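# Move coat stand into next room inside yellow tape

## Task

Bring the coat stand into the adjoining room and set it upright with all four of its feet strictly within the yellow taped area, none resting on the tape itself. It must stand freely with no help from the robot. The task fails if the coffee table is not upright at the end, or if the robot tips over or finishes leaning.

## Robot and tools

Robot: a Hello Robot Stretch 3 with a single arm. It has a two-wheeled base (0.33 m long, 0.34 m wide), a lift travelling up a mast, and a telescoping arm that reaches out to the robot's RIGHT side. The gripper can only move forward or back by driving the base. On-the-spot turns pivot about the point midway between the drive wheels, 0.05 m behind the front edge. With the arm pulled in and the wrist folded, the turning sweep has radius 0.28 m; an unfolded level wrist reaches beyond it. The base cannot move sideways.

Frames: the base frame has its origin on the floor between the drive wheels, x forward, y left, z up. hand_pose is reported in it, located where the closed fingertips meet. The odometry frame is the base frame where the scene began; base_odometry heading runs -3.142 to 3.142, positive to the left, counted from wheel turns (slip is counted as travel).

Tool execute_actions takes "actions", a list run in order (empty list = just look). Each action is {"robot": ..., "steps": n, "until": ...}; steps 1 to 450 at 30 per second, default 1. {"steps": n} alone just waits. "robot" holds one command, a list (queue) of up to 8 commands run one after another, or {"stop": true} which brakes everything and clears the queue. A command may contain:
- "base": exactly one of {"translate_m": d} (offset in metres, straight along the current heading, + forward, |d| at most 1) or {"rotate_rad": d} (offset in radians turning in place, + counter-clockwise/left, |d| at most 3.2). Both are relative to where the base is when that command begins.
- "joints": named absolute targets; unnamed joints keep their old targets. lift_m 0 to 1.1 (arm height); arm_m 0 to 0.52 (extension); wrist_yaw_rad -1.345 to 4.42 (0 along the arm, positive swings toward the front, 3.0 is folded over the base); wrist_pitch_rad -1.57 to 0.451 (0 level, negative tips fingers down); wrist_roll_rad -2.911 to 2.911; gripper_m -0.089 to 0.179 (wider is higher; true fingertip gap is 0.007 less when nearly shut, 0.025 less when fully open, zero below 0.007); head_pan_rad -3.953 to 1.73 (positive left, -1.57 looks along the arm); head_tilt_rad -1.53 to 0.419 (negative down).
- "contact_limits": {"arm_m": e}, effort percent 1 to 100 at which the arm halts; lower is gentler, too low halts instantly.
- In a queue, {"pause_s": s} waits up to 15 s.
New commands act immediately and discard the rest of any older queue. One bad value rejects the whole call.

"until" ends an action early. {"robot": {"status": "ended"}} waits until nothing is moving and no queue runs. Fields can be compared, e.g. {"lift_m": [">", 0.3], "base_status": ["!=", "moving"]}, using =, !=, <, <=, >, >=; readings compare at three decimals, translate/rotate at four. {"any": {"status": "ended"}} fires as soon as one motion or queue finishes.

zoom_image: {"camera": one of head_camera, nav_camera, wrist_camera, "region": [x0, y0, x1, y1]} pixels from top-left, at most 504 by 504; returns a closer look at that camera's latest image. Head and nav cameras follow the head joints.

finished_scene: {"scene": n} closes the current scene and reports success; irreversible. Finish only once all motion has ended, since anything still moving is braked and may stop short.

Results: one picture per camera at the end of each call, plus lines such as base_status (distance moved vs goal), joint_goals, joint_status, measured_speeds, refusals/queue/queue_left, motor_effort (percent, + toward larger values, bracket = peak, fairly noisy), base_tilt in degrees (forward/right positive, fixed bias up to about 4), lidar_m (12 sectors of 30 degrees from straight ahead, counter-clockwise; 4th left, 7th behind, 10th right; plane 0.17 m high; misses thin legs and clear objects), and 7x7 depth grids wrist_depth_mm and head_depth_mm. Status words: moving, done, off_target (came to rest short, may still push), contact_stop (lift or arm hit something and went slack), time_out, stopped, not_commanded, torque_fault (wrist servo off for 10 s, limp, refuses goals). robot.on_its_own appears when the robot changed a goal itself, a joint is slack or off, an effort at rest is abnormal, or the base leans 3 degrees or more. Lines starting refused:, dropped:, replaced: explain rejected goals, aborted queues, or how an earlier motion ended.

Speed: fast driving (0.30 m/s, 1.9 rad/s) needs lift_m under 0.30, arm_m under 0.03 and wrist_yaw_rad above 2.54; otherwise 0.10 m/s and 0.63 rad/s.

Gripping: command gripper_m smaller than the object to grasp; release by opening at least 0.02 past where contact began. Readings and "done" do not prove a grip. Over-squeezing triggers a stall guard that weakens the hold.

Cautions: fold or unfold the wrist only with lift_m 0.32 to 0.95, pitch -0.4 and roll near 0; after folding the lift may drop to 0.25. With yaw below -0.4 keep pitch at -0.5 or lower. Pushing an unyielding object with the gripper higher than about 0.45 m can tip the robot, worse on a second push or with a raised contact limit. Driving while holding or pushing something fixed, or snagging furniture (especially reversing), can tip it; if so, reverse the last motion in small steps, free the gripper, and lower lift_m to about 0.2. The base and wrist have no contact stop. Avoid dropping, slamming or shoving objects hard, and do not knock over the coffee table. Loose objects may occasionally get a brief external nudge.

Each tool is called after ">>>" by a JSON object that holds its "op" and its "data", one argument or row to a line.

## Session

>>> {"op": "execute_actions", "data": {
  "actions": [
    {"robot":{"joints":{"head_tilt_rad":-0.7,"lift_m":0.28}},"steps":450,"until":{"robot":{"status":"ended"}}}
  ]
}}

Scene clock: 1.17 s.
robot.base_odometry: x=+0.000 y=+0.000 heading=+0.000 (m, m, rad; robot's odometry frame)
robot.turned_by_wheels: +0.000 (rad since the last result)
robot.turned_by_imu: +0.000 (rad since the last result)
robot.base_tilt: forward=+1.9 right=-0.1 (deg)
robot.lidar_m: 1.17 0.76 0.70 0.71 0.88 0.86 0.87 1.07 1.57 1.62 1.82 1.67
robot.head_depth_mm: 1425 1575 1757 1907 1640 1399 1212 / 1470 1633 1836 1980 1636 1392 1211 / 1530 1708 1935 1978 1635 1394 1211 / 1516 1699 1923 1970 1628 1389 1209 / 1269 1399 1569 1749 1626 1393 1210 / 1084 1174 1285 1406 1528 1384 1207 / 943 1011 1092 1190 1307 1338 1205
robot.base_status: not_commanded
robot.joint_positions: lift_m=+0.281 arm_m=+0.000 wrist_yaw_rad=+2.856 wrist_pitch_rad=-0.481 wrist_roll_rad=+0.010 gripper_m=+0.037 head_pan_rad=+0.000 head_tilt_rad=-0.691
robot.joint_goals: lift_m=+0.280 arm_m=+0.000 wrist_yaw_rad=+2.856 wrist_pitch_rad=-0.481 wrist_roll_rad=+0.010 gripper_m=+0.037 head_pan_rad=+0.000 head_tilt_rad=-0.700
robot.joint_status: lift_m=done arm_m=not_commanded wrist_yaw_rad=not_commanded wrist_pitch_rad=not_commanded wrist_roll_rad=not_commanded gripper_m=not_commanded head_pan_rad=not_commanded head_tilt_rad=done
robot.measured_speeds: translate_m=+0.000 rotate_rad=+0.000 lift_m=+0.000 arm_m=+0.000 wrist_yaw_rad=+0.000 wrist_pitch_rad=+0.000 wrist_roll_rad=+0.000 head_pan_rad=+0.000 head_tilt_rad=+0.000
robot: refusals=0 queue=done queue_left=0
robot.motor_effort: left_wheel=+0(0) right_wheel=-1(0) lift_m=+12(21) arm_m=-1(1) wrist_yaw_rad=+0(1) wrist_pitch_rad=+5(5) wrist_roll_rad=+0(0) gripper_m=+0(1) head_pan_rad=+0(0) head_tilt_rad=-6(52) (%)
robot.hand_pose: x=+0.0396 y=+0.0623 z=+0.2793 quat_wxyz=(+0.265, +0.707, +0.068, +0.652) (m; robot's base frame)
robot.wrist_depth_mm: - 741 708 682 665 624 608 / - 801 796 752 725 694 655 / 761 828 839 794 780 733 708 / 635 - 661 668 660 677 690 / 544 - 565 540 555 569 554 / 469 - - 469 487 470 480 / - - - 411 405 414 421
pictures: head_camera (sideways: a quarter turn clockwise sets it upright), nav_camera (sideways: a quarter turn counterclockwise sets it upright), wrist_camera
Images, in order (width x height): head_camera 896x504, nav_camera 672x504, wrist_camera 644x364.

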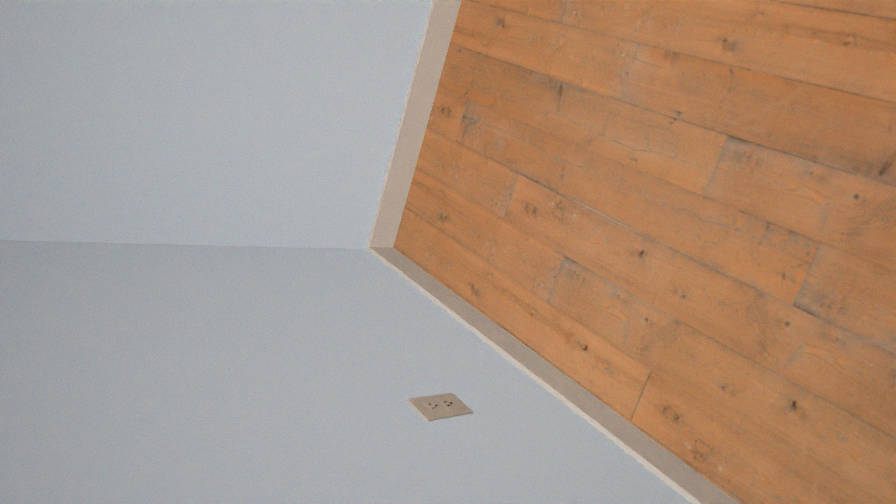

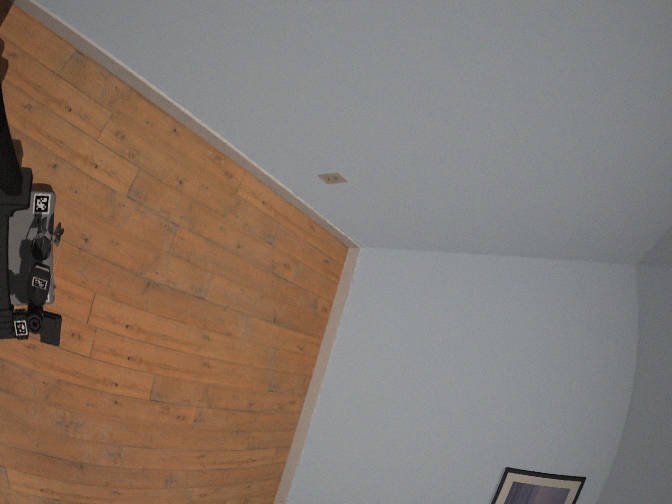

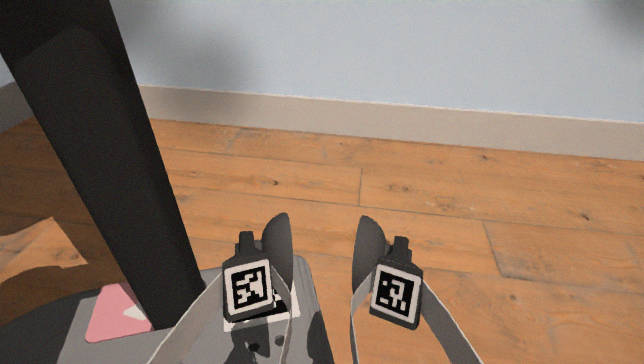

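>>> {"op": "execute_actions", "data": {
  "actions": [
    {"robot":{"base":{"rotate_rad":-1.97}},"steps":450,"until":{"robot":{"status":"ended"}}}
  ]
}}

Scene clock: 4.90 s.
robot.base_odometry: x=+0.000 y=+0.000 heading=-1.970 (m, m, rad; robot's odometry frame)
robot.turned_by_wheels: -1.970 (rad since the last result)
robot.turned_by_imu: -1.958 (rad since the last result)
robot.base_tilt: forward=+1.9 right=-0.1 (deg)
robot.lidar_m: 1.57 2.42 1.74 1.67 1.01 0.73 0.70 0.72 0.89 0.86 0.88 1.20
robot.head_depth_mm: 2683 2867 2529 1984 1646 1399 1217 / 2718 3001 2511 1983 1636 1389 1215 / 2716 2968 2521 1978 1632 1391 1209 / 2705 2992 2509 1967 1634 1385 1212 / 2675 2976 2409 1914 1632 1387 1205 / 2701 3014 2481 1921 1626 1390 1203 / 2725 2980 2458 1963 1617 1383 1202
robot.base_status: done (rotate_rad -1.9699 of -1.9700)
robot.joint_positions: lift_m=+0.281 arm_m=+0.000 wrist_yaw_rad=+2.856 wrist_pitch_rad=-0.481 wrist_roll_rad=+0.010 gripper_m=+0.037 head_pan_rad=+0.000 head_tilt_rad=-0.692
robot.joint_goals: lift_m=+0.280 arm_m=+0.000 wrist_yaw_rad=+2.856 wrist_pitch_rad=-0.481 wrist_roll_rad=+0.010 gripper_m=+0.037 head_pan_rad=+0.000 head_tilt_rad=-0.700
robot.joint_status: lift_m=done arm_m=not_commanded wrist_yaw_rad=not_commanded wrist_pitch_rad=not_commanded wrist_roll_rad=not_commanded gripper_m=not_commanded head_pan_rad=not_commanded head_tilt_rad=done
robot.measured_speeds: translate_m=+0.000 rotate_rad=+0.000 lift_m=+0.000 arm_m=+0.000 wrist_yaw_rad=+0.000 wrist_pitch_rad=+0.000 wrist_roll_rad=+0.000 head_pan_rad=+0.000 head_tilt_rad=+0.000
robot: refusals=0 queue=done queue_left=0
robot.motor_effort: left_wheel=+2(9) right_wheel=-2(7) lift_m=+12(12) arm_m=-1(1) wrist_yaw_rad=+1(1) wrist_pitch_rad=+5(5) wrist_roll_rad=+0(0) gripper_m=+0(0) head_pan_rad=+0(1) head_tilt_rad=-6(6) (%)
robot.hand_pose: x=+0.0396 y=+0.0623 z=+0.2793 quat_wxyz=(+0.265, +0.707, +0.068, +0.652) (m; robot's base frame)
robot.wrist_depth_mm: - - - - - - - / - - - - - - - / 777 841 810 843 867 834 862 / 637 - 658 657 681 681 683 / 540 - 566 560 552 556 555 / 469 - - 466 493 473 479 / - - - 413 402 410 420
pictures: head_camera (sideways: a quarter turn clockwise sets it upright), nav_camera (sideways: a quarter turn counterclockwise sets it upright), wrist_camera
Images, in order (width x height): head_camera 896x504, nav_camera 672x504, wrist_camera 644x364.

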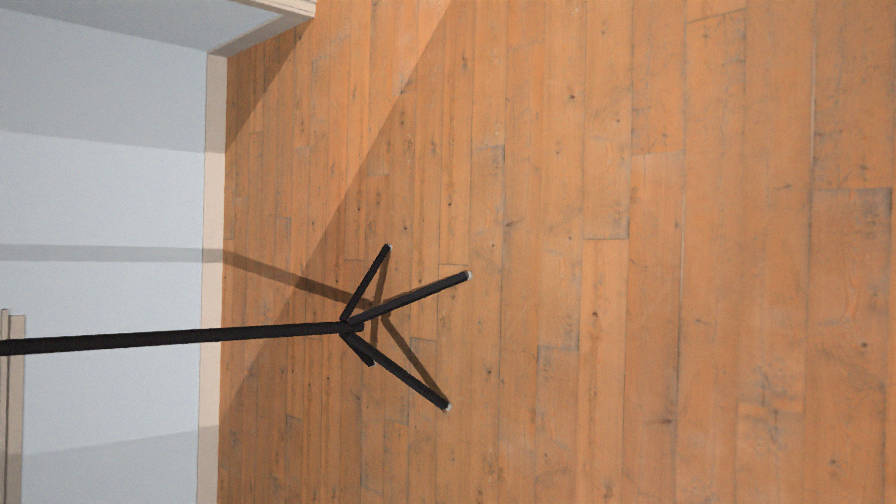

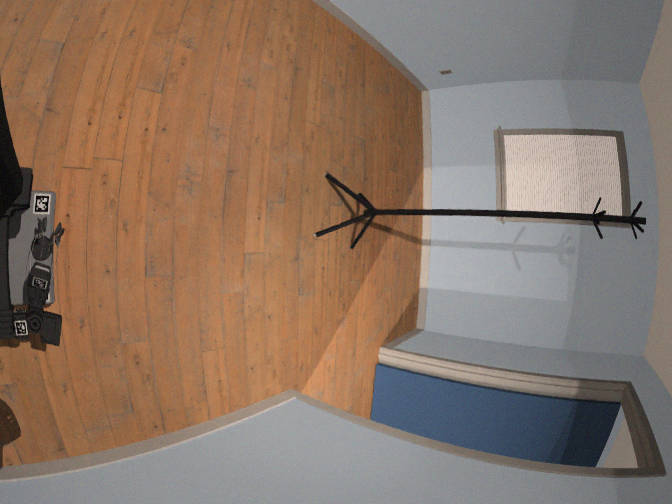

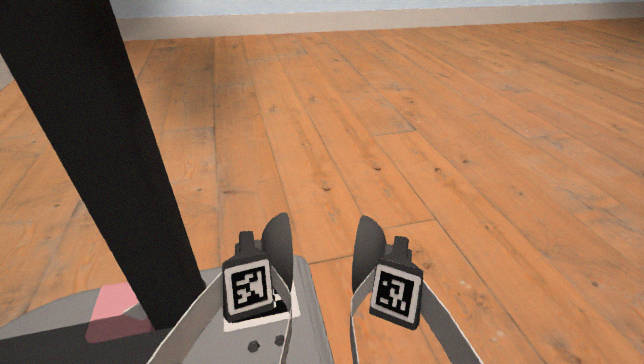

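>>> {"op": "execute_actions", "data": {
  "actions": [
    {"robot":[{"base":{"rotate_rad":0.52}},{"base":{"translate_m":1}},{"base":{"translate_m":1}},{"base":{"translate_m":0.08}},{"base":{"rotate_rad":-2.03}},{"joints":{"lift_m":0.34,"wrist_pitch_rad":-0.4}},{"joints":{"wrist_yaw_rad":1.57,"gripper_m":0.17,"head_tilt_rad":-0.85}},{"joints":{"wrist_pitch_rad":0,"lift_m":0.22,"arm_m":0.01}}],"steps":450,"until":{"robot":{"status":"ended"}}},
    {"steps":450,"until":{"robot":{"status":"ended"}}}
  ]
}}

Scene clock: 26.70 s.
robot.base_odometry: x=+0.251 y=-2.065 heading=+2.803 (m, m, rad; robot's odometry frame)
robot.turned_by_wheels: -1.510 (rad since the last result)
robot.turned_by_imu: -1.501 (rad since the last result)
robot.base_tilt: forward=+1.9 right=-0.1 (deg)
robot.lidar_m: 0.73 1.69 1.28 1.24 0.90 0.68 0.66 0.70 0.98 2.53 2.54 0.73
robot.head_depth_mm: 2846 2018 2008 1697 1463 1299 1157 / 3187 2481 1904 1659 1442 1298 1156 / 3213 2470 2015 1697 1441 1295 1154 / 3186 2464 2002 1696 1462 1290 1151 / 2255 2297 2003 1684 1460 1289 1154 / 1764 2005 1994 1680 1459 1290 1148 / 1755 2015 1994 1689 1447 1284 1145
robot.base_status: done (rotate_rad -2.0299 of -2.0300)
robot.joint_positions: lift_m=+0.221 arm_m=+0.010 wrist_yaw_rad=+1.572 wrist_pitch_rad=-0.022 wrist_roll_rad=+0.010 gripper_m=+0.170 head_pan_rad=+0.000 head_tilt_rad=-0.839
robot.joint_goals: lift_m=+0.220 arm_m=+0.010 wrist_yaw_rad=+1.570 wrist_pitch_rad=+0.000 wrist_roll_rad=+0.010 gripper_m=+0.170 head_pan_rad=+0.000 head_tilt_rad=-0.850
robot.joint_status: lift_m=done arm_m=done wrist_yaw_rad=done wrist_pitch_rad=done wrist_roll_rad=not_commanded gripper_m=done head_pan_rad=not_commanded head_tilt_rad=done
robot.measured_speeds: translate_m=+0.000 rotate_rad=+0.000 lift_m=+0.000 arm_m=+0.000 wrist_yaw_rad=+0.000 wrist_pitch_rad=+0.000 wrist_roll_rad=+0.000 head_pan_rad=+0.000 head_tilt_rad=+0.000
robot: refusals=0 queue=done queue_left=0
robot.motor_effort: left_wheel=+1(9) right_wheel=-2(8) lift_m=+12(31) arm_m=+4(4) wrist_yaw_rad=-1(3) wrist_pitch_rad=+9(9) wrist_roll_rad=+0(0) gripper_m=+0(82) head_pan_rad=+0(0) head_tilt_rad=-8(28) (%)
robot.hand_pose: x=+0.2343 y=-0.1545 z=+0.3296 quat_wxyz=(+0.503, +0.508, -0.496, +0.492) (m; robot's base frame)
robot.wrist_depth_mm: - - - - - - - / - - - - - - - / - - - - - - - / - - - - - - - / - - - - - - - / 756 759 745 763 753 823 826 / 551 576 590 596 573 573 619
pictures: head_camera (sideways: a quarter turn clockwise sets it upright), nav_camera (sideways: a quarter turn counterclockwise sets it upright), wrist_camera
Images, in order (width x height): head_camera 896x504, nav_camera 672x504, wrist_camera 644x364.

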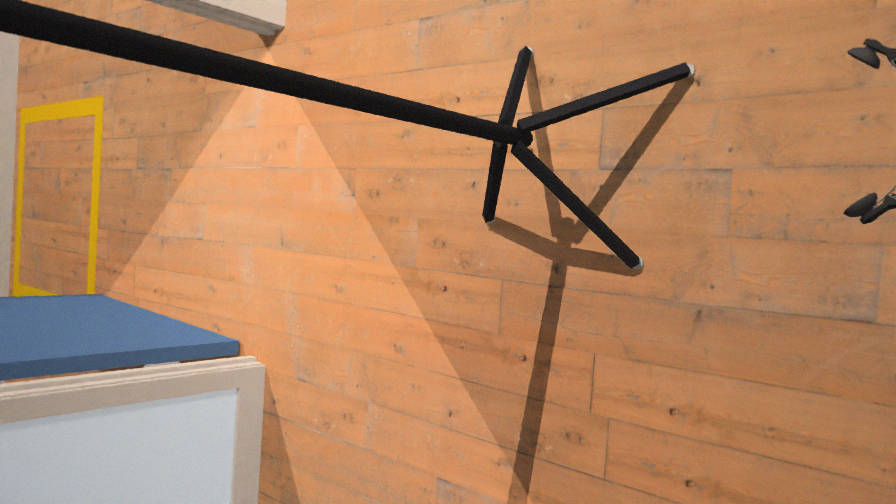

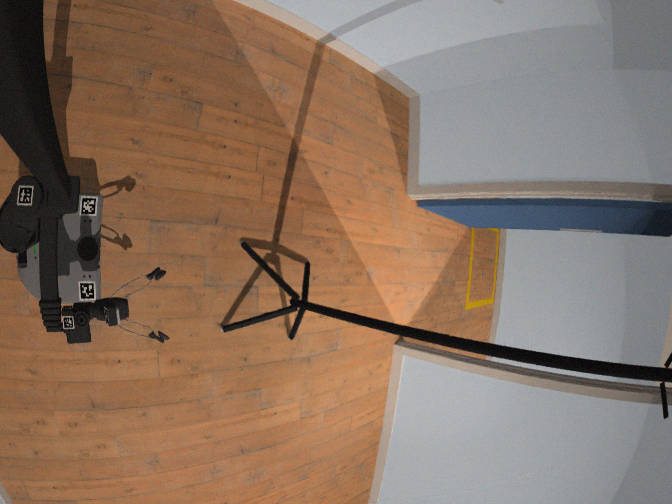

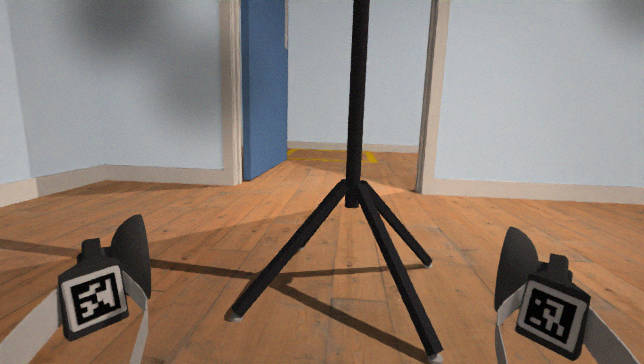

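>>> {"op": "execute_actions", "data": {
  "actions": [
    {"robot":[{"base":{"rotate_rad":-0.03},"joints":{"arm_m":0.055,"head_tilt_rad":-1.1,"head_pan_rad":-0.1}},{"base":{"translate_m":0.85}}],"steps":450,"until":{"robot":{"status":"ended"}}}
  ]
}}

Scene clock: 38.37 s.
robot.base_odometry: x=-0.542 y=-1.759 heading=+2.773 (m, m, rad; robot's odometry frame)
robot.turned_by_wheels: -0.030 (rad since the last result)
robot.turned_by_imu: -0.032 (rad since the last result)
robot.base_tilt: forward=+1.9 right=+0.0 (deg)
robot.lidar_m: 1.48 1.10 1.27 1.23 1.28 1.57 1.52 1.58 2.18 0.20 0.31 1.36
robot.head_depth_mm: 1967 1738 1548 1422 1311 1183 1148 / 1940 1725 1568 1424 1314 972 1099 / 1952 1738 1560 1423 1302 1182 - / 1942 1733 1566 1425 1304 1205 - / 1942 1738 1563 1416 1306 1208 - / 1937 1741 1560 1426 1305 1203 1133 / 1528 1525 1532 1415 1304 1202 1122
robot.base_status: done (translate_m +0.8500 of +0.8500)
robot.joint_positions: lift_m=+0.221 arm_m=+0.055 wrist_yaw_rad=+1.570 wrist_pitch_rad=-0.017 wrist_roll_rad=+0.011 gripper_m=+0.170 head_pan_rad=-0.094 head_tilt_rad=-1.090
robot.joint_goals: lift_m=+0.220 arm_m=+0.055 wrist_yaw_rad=+1.570 wrist_pitch_rad=+0.000 wrist_roll_rad=+0.011 gripper_m=+0.170 head_pan_rad=-0.100 head_tilt_rad=-1.100
robot.joint_status: lift_m=done arm_m=done wrist_yaw_rad=done wrist_pitch_rad=done wrist_roll_rad=not_commanded gripper_m=done head_pan_rad=done head_tilt_rad=done
robot.measured_speeds: translate_m=+0.000 rotate_rad=+0.000 lift_m=+0.000 arm_m=+0.000 wrist_yaw_rad=+0.000 wrist_pitch_rad=+0.000 wrist_roll_rad=+0.000 head_pan_rad=+0.000 head_tilt_rad=+0.000
robot: refusals=0 queue=done queue_left=0
robot.motor_effort: left_wheel=+0(21) right_wheel=+3(26) lift_m=+13(12) arm_m=+1(4) wrist_yaw_rad=+1(9) wrist_pitch_rad=+7(9) wrist_roll_rad=-1(1) gripper_m=+0(0) head_pan_rad=-3(14) head_tilt_rad=-7(36) (%)
robot.hand_pose: x=+0.2344 y=-0.2002 z=+0.3309 quat_wxyz=(+0.502, +0.507, -0.499, +0.493) (m; robot's base frame)
robot.wrist_depth_mm: 910 - - - - 849 818 / 930 - 47 - - 862 842 / 949 - 47 - - 888 861 / 993 - 48 - - 914 897 / 969 - 48 - - 949 910 / 768 - 48 771 794 793 832 / 563 46 49 600 601 579 621
pictures: head_camera (sideways: a quarter turn clockwise sets it upright), nav_camera (sideways: a quarter turn counterclockwise sets it upright), wrist_camera
Images, in order (width x height): head_camera 896x504, nav_camera 672x504, wrist_camera 644x364.

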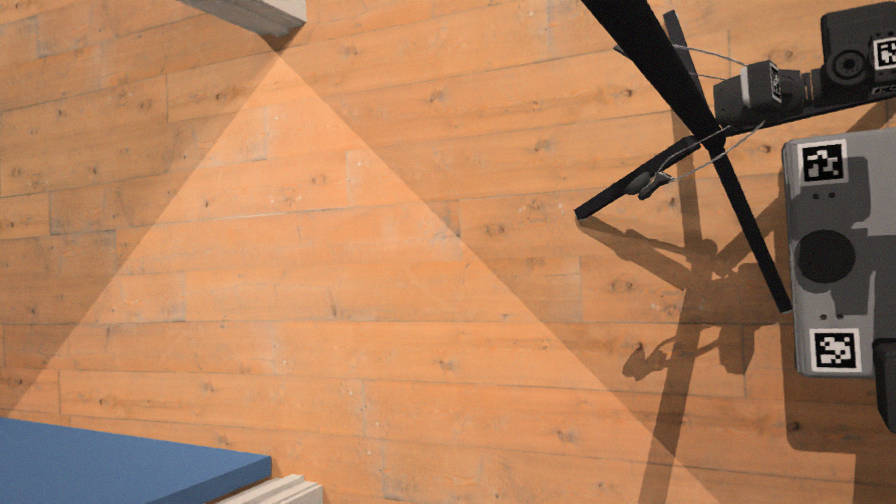

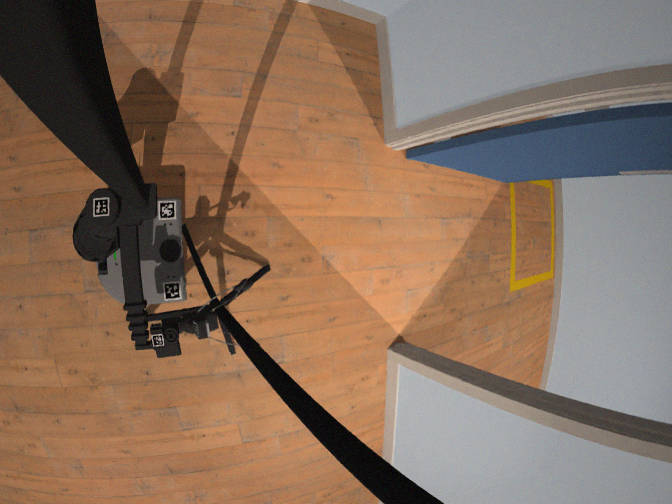

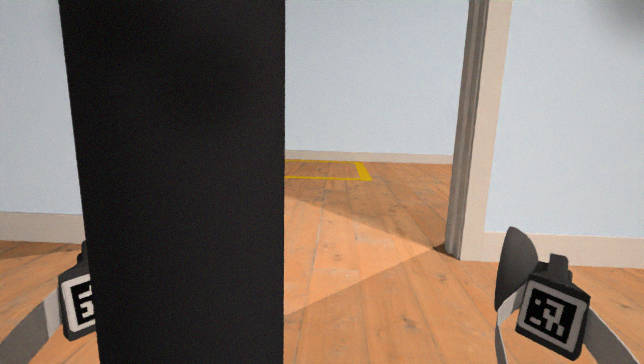

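>>> {"op": "execute_actions", "data": {
  "actions": [
    {"robot":[{"joints":{"arm_m":0.032,"gripper_m":0.08}},{"base":{"translate_m":1}},{"base":{"translate_m":1}}],"steps":450,"until":{"robot":{"status":"ended"}}},
    {"steps":450,"until":{"robot":{"status":"ended"}}}
  ]
}}

Scene clock: 65.53 s.
robot.base_odometry: x=-2.408 y=-1.038 heading=+2.773 (m, m, rad; robot's odometry frame)
robot.turned_by_wheels: +0.000 (rad since the last result)
robot.turned_by_imu: -0.002 (rad since the last result)
robot.base_tilt: forward=+1.9 right=+0.0 (deg)
robot.lidar_m: 1.25 1.31 0.36 0.36 0.37 0.53 3.53 1.05 1.26 0.19 0.30 1.29
robot.head_depth_mm: 1324 1611 1560 1422 1302 1182 1131 / 1315 1591 1561 1421 1310 1173 - / 1310 1588 1566 1428 1306 1186 - / 1304 1581 1566 1423 1305 1205 - / 1298 1567 1559 1420 1308 1202 - / 1289 1558 1561 1415 1303 1201 1128 / 1283 1556 1567 1418 1302 1205 1108
robot.base_status: done (translate_m +0.9999 of +1.0000)
robot.joint_positions: lift_m=+0.221 arm_m=+0.032 wrist_yaw_rad=+1.580 wrist_pitch_rad=-0.021 wrist_roll_rad=+0.011 gripper_m=+0.080 head_pan_rad=-0.094 head_tilt_rad=-1.090
robot.joint_goals: lift_m=+0.220 arm_m=+0.032 wrist_yaw_rad=+1.570 wrist_pitch_rad=+0.000 wrist_roll_rad=+0.011 gripper_m=+0.080 head_pan_rad=-0.100 head_tilt_rad=-1.100
robot.joint_status: lift_m=done arm_m=done wrist_yaw_rad=done wrist_pitch_rad=done wrist_roll_rad=not_commanded gripper_m=done head_pan_rad=done head_tilt_rad=done
robot.measured_speeds: translate_m=+0.000 rotate_rad=+0.000 lift_m=+0.000 arm_m=+0.000 wrist_yaw_rad=+0.000 wrist_pitch_rad=+0.000 wrist_roll_rad=+0.000 head_pan_rad=+0.000 head_tilt_rad=+0.000
robot: refusals=0 queue=done queue_left=0
robot.motor_effort: left_wheel=+1(5) right_wheel=+15(25) lift_m=+13(14) arm_m=-3(11) wrist_yaw_rad=-12(16) wrist_pitch_rad=+8(9) wrist_roll_rad=-1(1) gripper_m=+0(84) head_pan_rad=-2(3) head_tilt_rad=-7(7) (%)
robot.hand_pose: x=+0.2343 y=-0.1748 z=+0.3297 quat_wxyz=(+0.501, +0.510, -0.495, +0.494) (m; robot's base frame)
robot.wrist_depth_mm: - - - - - - - / - - - - - - - / - - - - - - - / - - - - - - - / - - 50 - - - - / 741 750 47 46 49 814 788 / 572 587 50 46 550 603 615
pictures: head_camera (sideways: a quarter turn clockwise sets it upright), nav_camera (sideways: a quarter turn counterclockwise sets it upright), wrist_camera
Images, in order (width x height): head_camera 896x504, nav_camera 672x504, wrist_camera 644x364.

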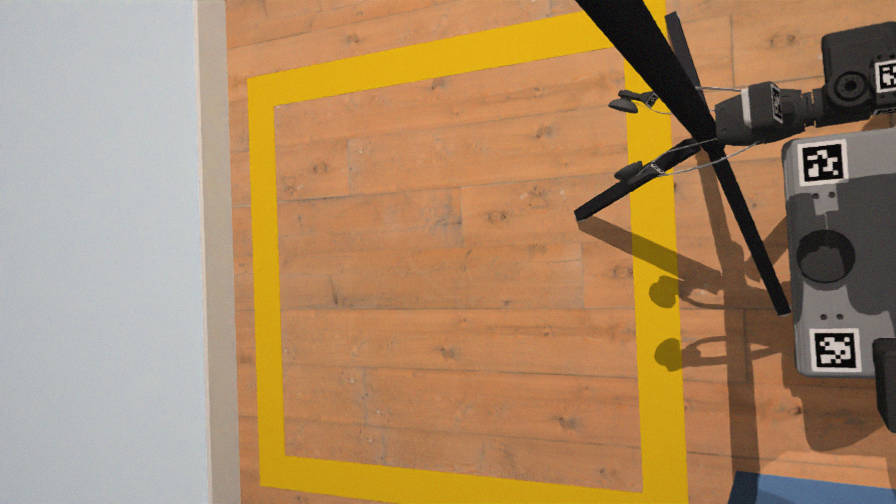

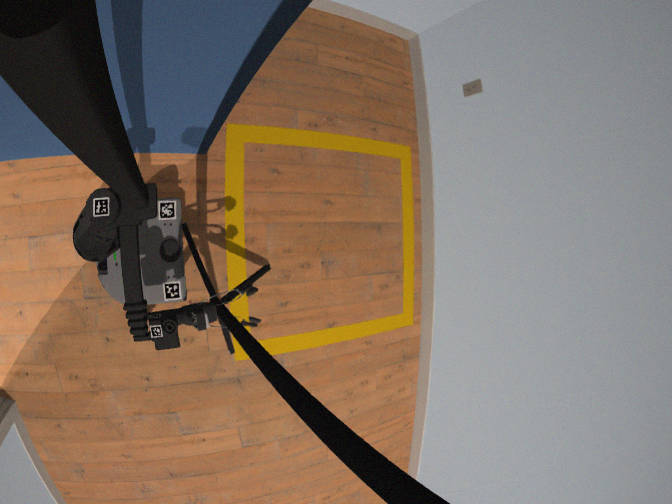

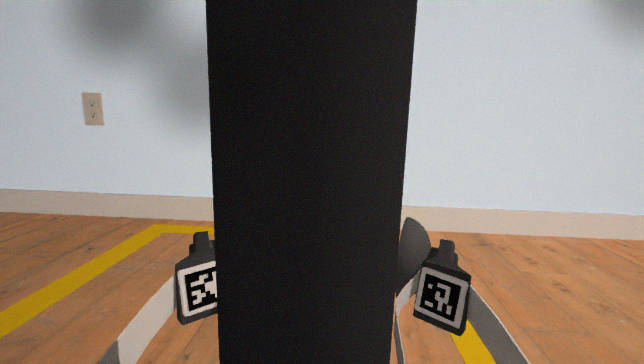

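>>> {"op": "execute_actions", "data": {
  "actions": [
    {"robot":[{"base":{"rotate_rad":0.25}},{"base":{"translate_m":0.55}},{"joints":{"gripper_m":0.15,"head_pan_rad":-0.5}},{"base":{"translate_m":-0.25}}],"steps":450,"until":{"robot":{"status":"ended"}}},
    {"steps":100,"until":{"robot":{"status":"ended"}}}
  ]
}}

Scene clock: 78.77 s.
robot.base_odometry: x=-2.706 y=-1.002 heading=+3.023 (m, m, rad; robot's odometry frame)
robot.turned_by_wheels: +0.250 (rad since the last result)
robot.turned_by_imu: +0.241 (rad since the last result)
robot.base_tilt: forward=+1.9 right=-0.1 (deg)
robot.lidar_m: 0.37 1.11 1.13 0.31 0.32 0.57 1.35 1.34 2.11 1.95 1.11 0.32
robot.head_depth_mm: 1081 1327 1546 1422 1303 1208 1119 / 1059 1295 1519 1419 1306 1220 - / 1033 1263 1513 1420 1308 1207 - / 411 527 1379 1368 1285 1205 - / 989 1197 1489 1427 1290 1203 1143 / 967 1161 1449 1421 1306 1200 1115 / 948 1137 1412 1424 1306 1207 1120
robot.base_status: done (translate_m -0.2500 of -0.2500)
robot.joint_positions: lift_m=+0.221 arm_m=+0.032 wrist_yaw_rad=+1.520 wrist_pitch_rad=-0.018 wrist_roll_rad=+0.011 gripper_m=+0.150 head_pan_rad=-0.493 head_tilt_rad=-1.090
robot.joint_goals: lift_m=+0.220 arm_m=+0.032 wrist_yaw_rad=+1.522 wrist_pitch_rad=+0.000 wrist_roll_rad=+0.011 gripper_m=+0.150 head_pan_rad=-0.500 head_tilt_rad=-1.100
robot.joint_status: lift_m=done arm_m=done wrist_yaw_rad=done wrist_pitch_rad=done wrist_roll_rad=not_commanded gripper_m=done head_pan_rad=done head_tilt_rad=done
robot.measured_speeds: translate_m=+0.000 rotate_rad=+0.000 lift_m=+0.000 arm_m=+0.000 wrist_yaw_rad=+0.000 wrist_pitch_rad=+0.000 wrist_roll_rad=+0.000 head_pan_rad=+0.000 head_tilt_rad=+0.000
robot: refusals=0 queue=done queue_left=0
robot.on_its_own: wrist_yaw_rad is held at +1.522, not at your +1.570, by its stall guard, which is not easing now
robot.motor_effort: left_wheel=-1(12) right_wheel=+0(32) lift_m=+13(13) arm_m=-3(3) wrist_yaw_rad=+2(48) wrist_pitch_rad=+7(10) wrist_roll_rad=-1(1) gripper_m=+0(82) head_pan_rad=-3(29) head_tilt_rad=-7(7) (%)
robot.hand_pose: x=+0.2341 y=-0.1901 z=+0.3305 quat_wxyz=(+0.515, +0.494, -0.511, +0.480) (m; robot's base frame)
robot.wrist_depth_mm: - 916 858 779 741 704 673 / - 958 850 800 771 734 698 / - 958 918 814 789 745 700 / - - 919 855 810 784 713 / - - 931 872 853 781 732 / 753 - 770 322 784 - 750 / 582 582 547 567 580 603 629
pictures: head_camera (sideways: a quarter turn clockwise sets it upright), nav_camera (sideways: a quarter turn counterclockwise sets it upright), wrist_camera
Images, in order (width x height): head_camera 896x504, nav_camera 672x504, wrist_camera 644x364.

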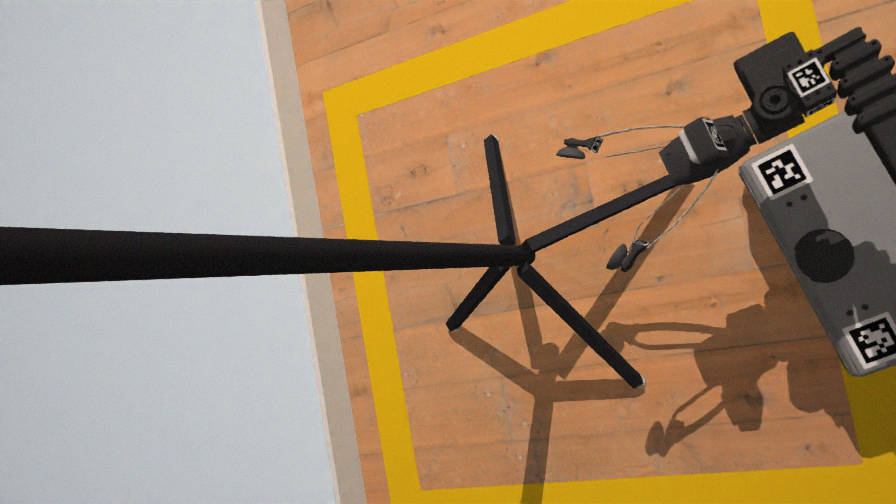

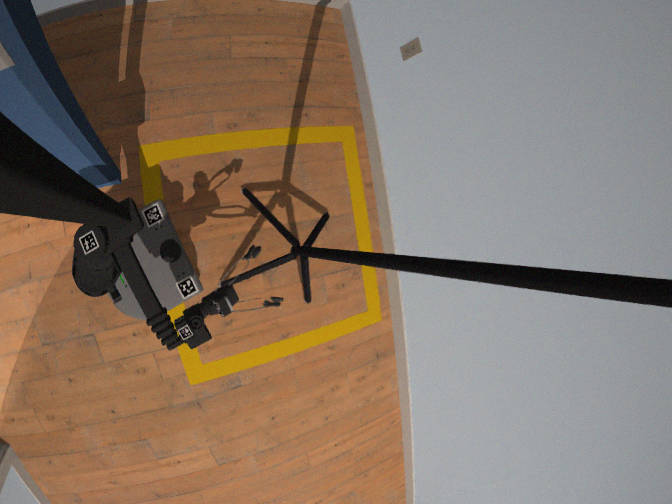

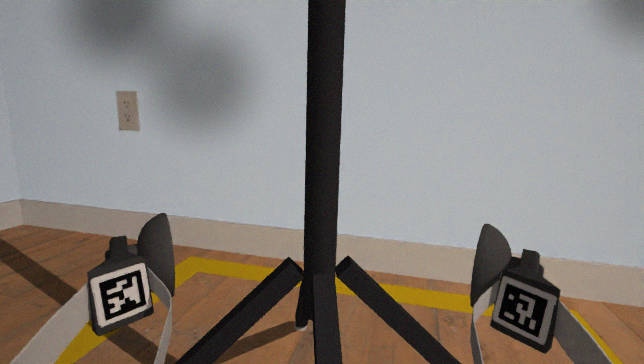

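>>> {"op": "finished_scene", "data": {
  "scene": 2
}}

The scene is finished: the task was done.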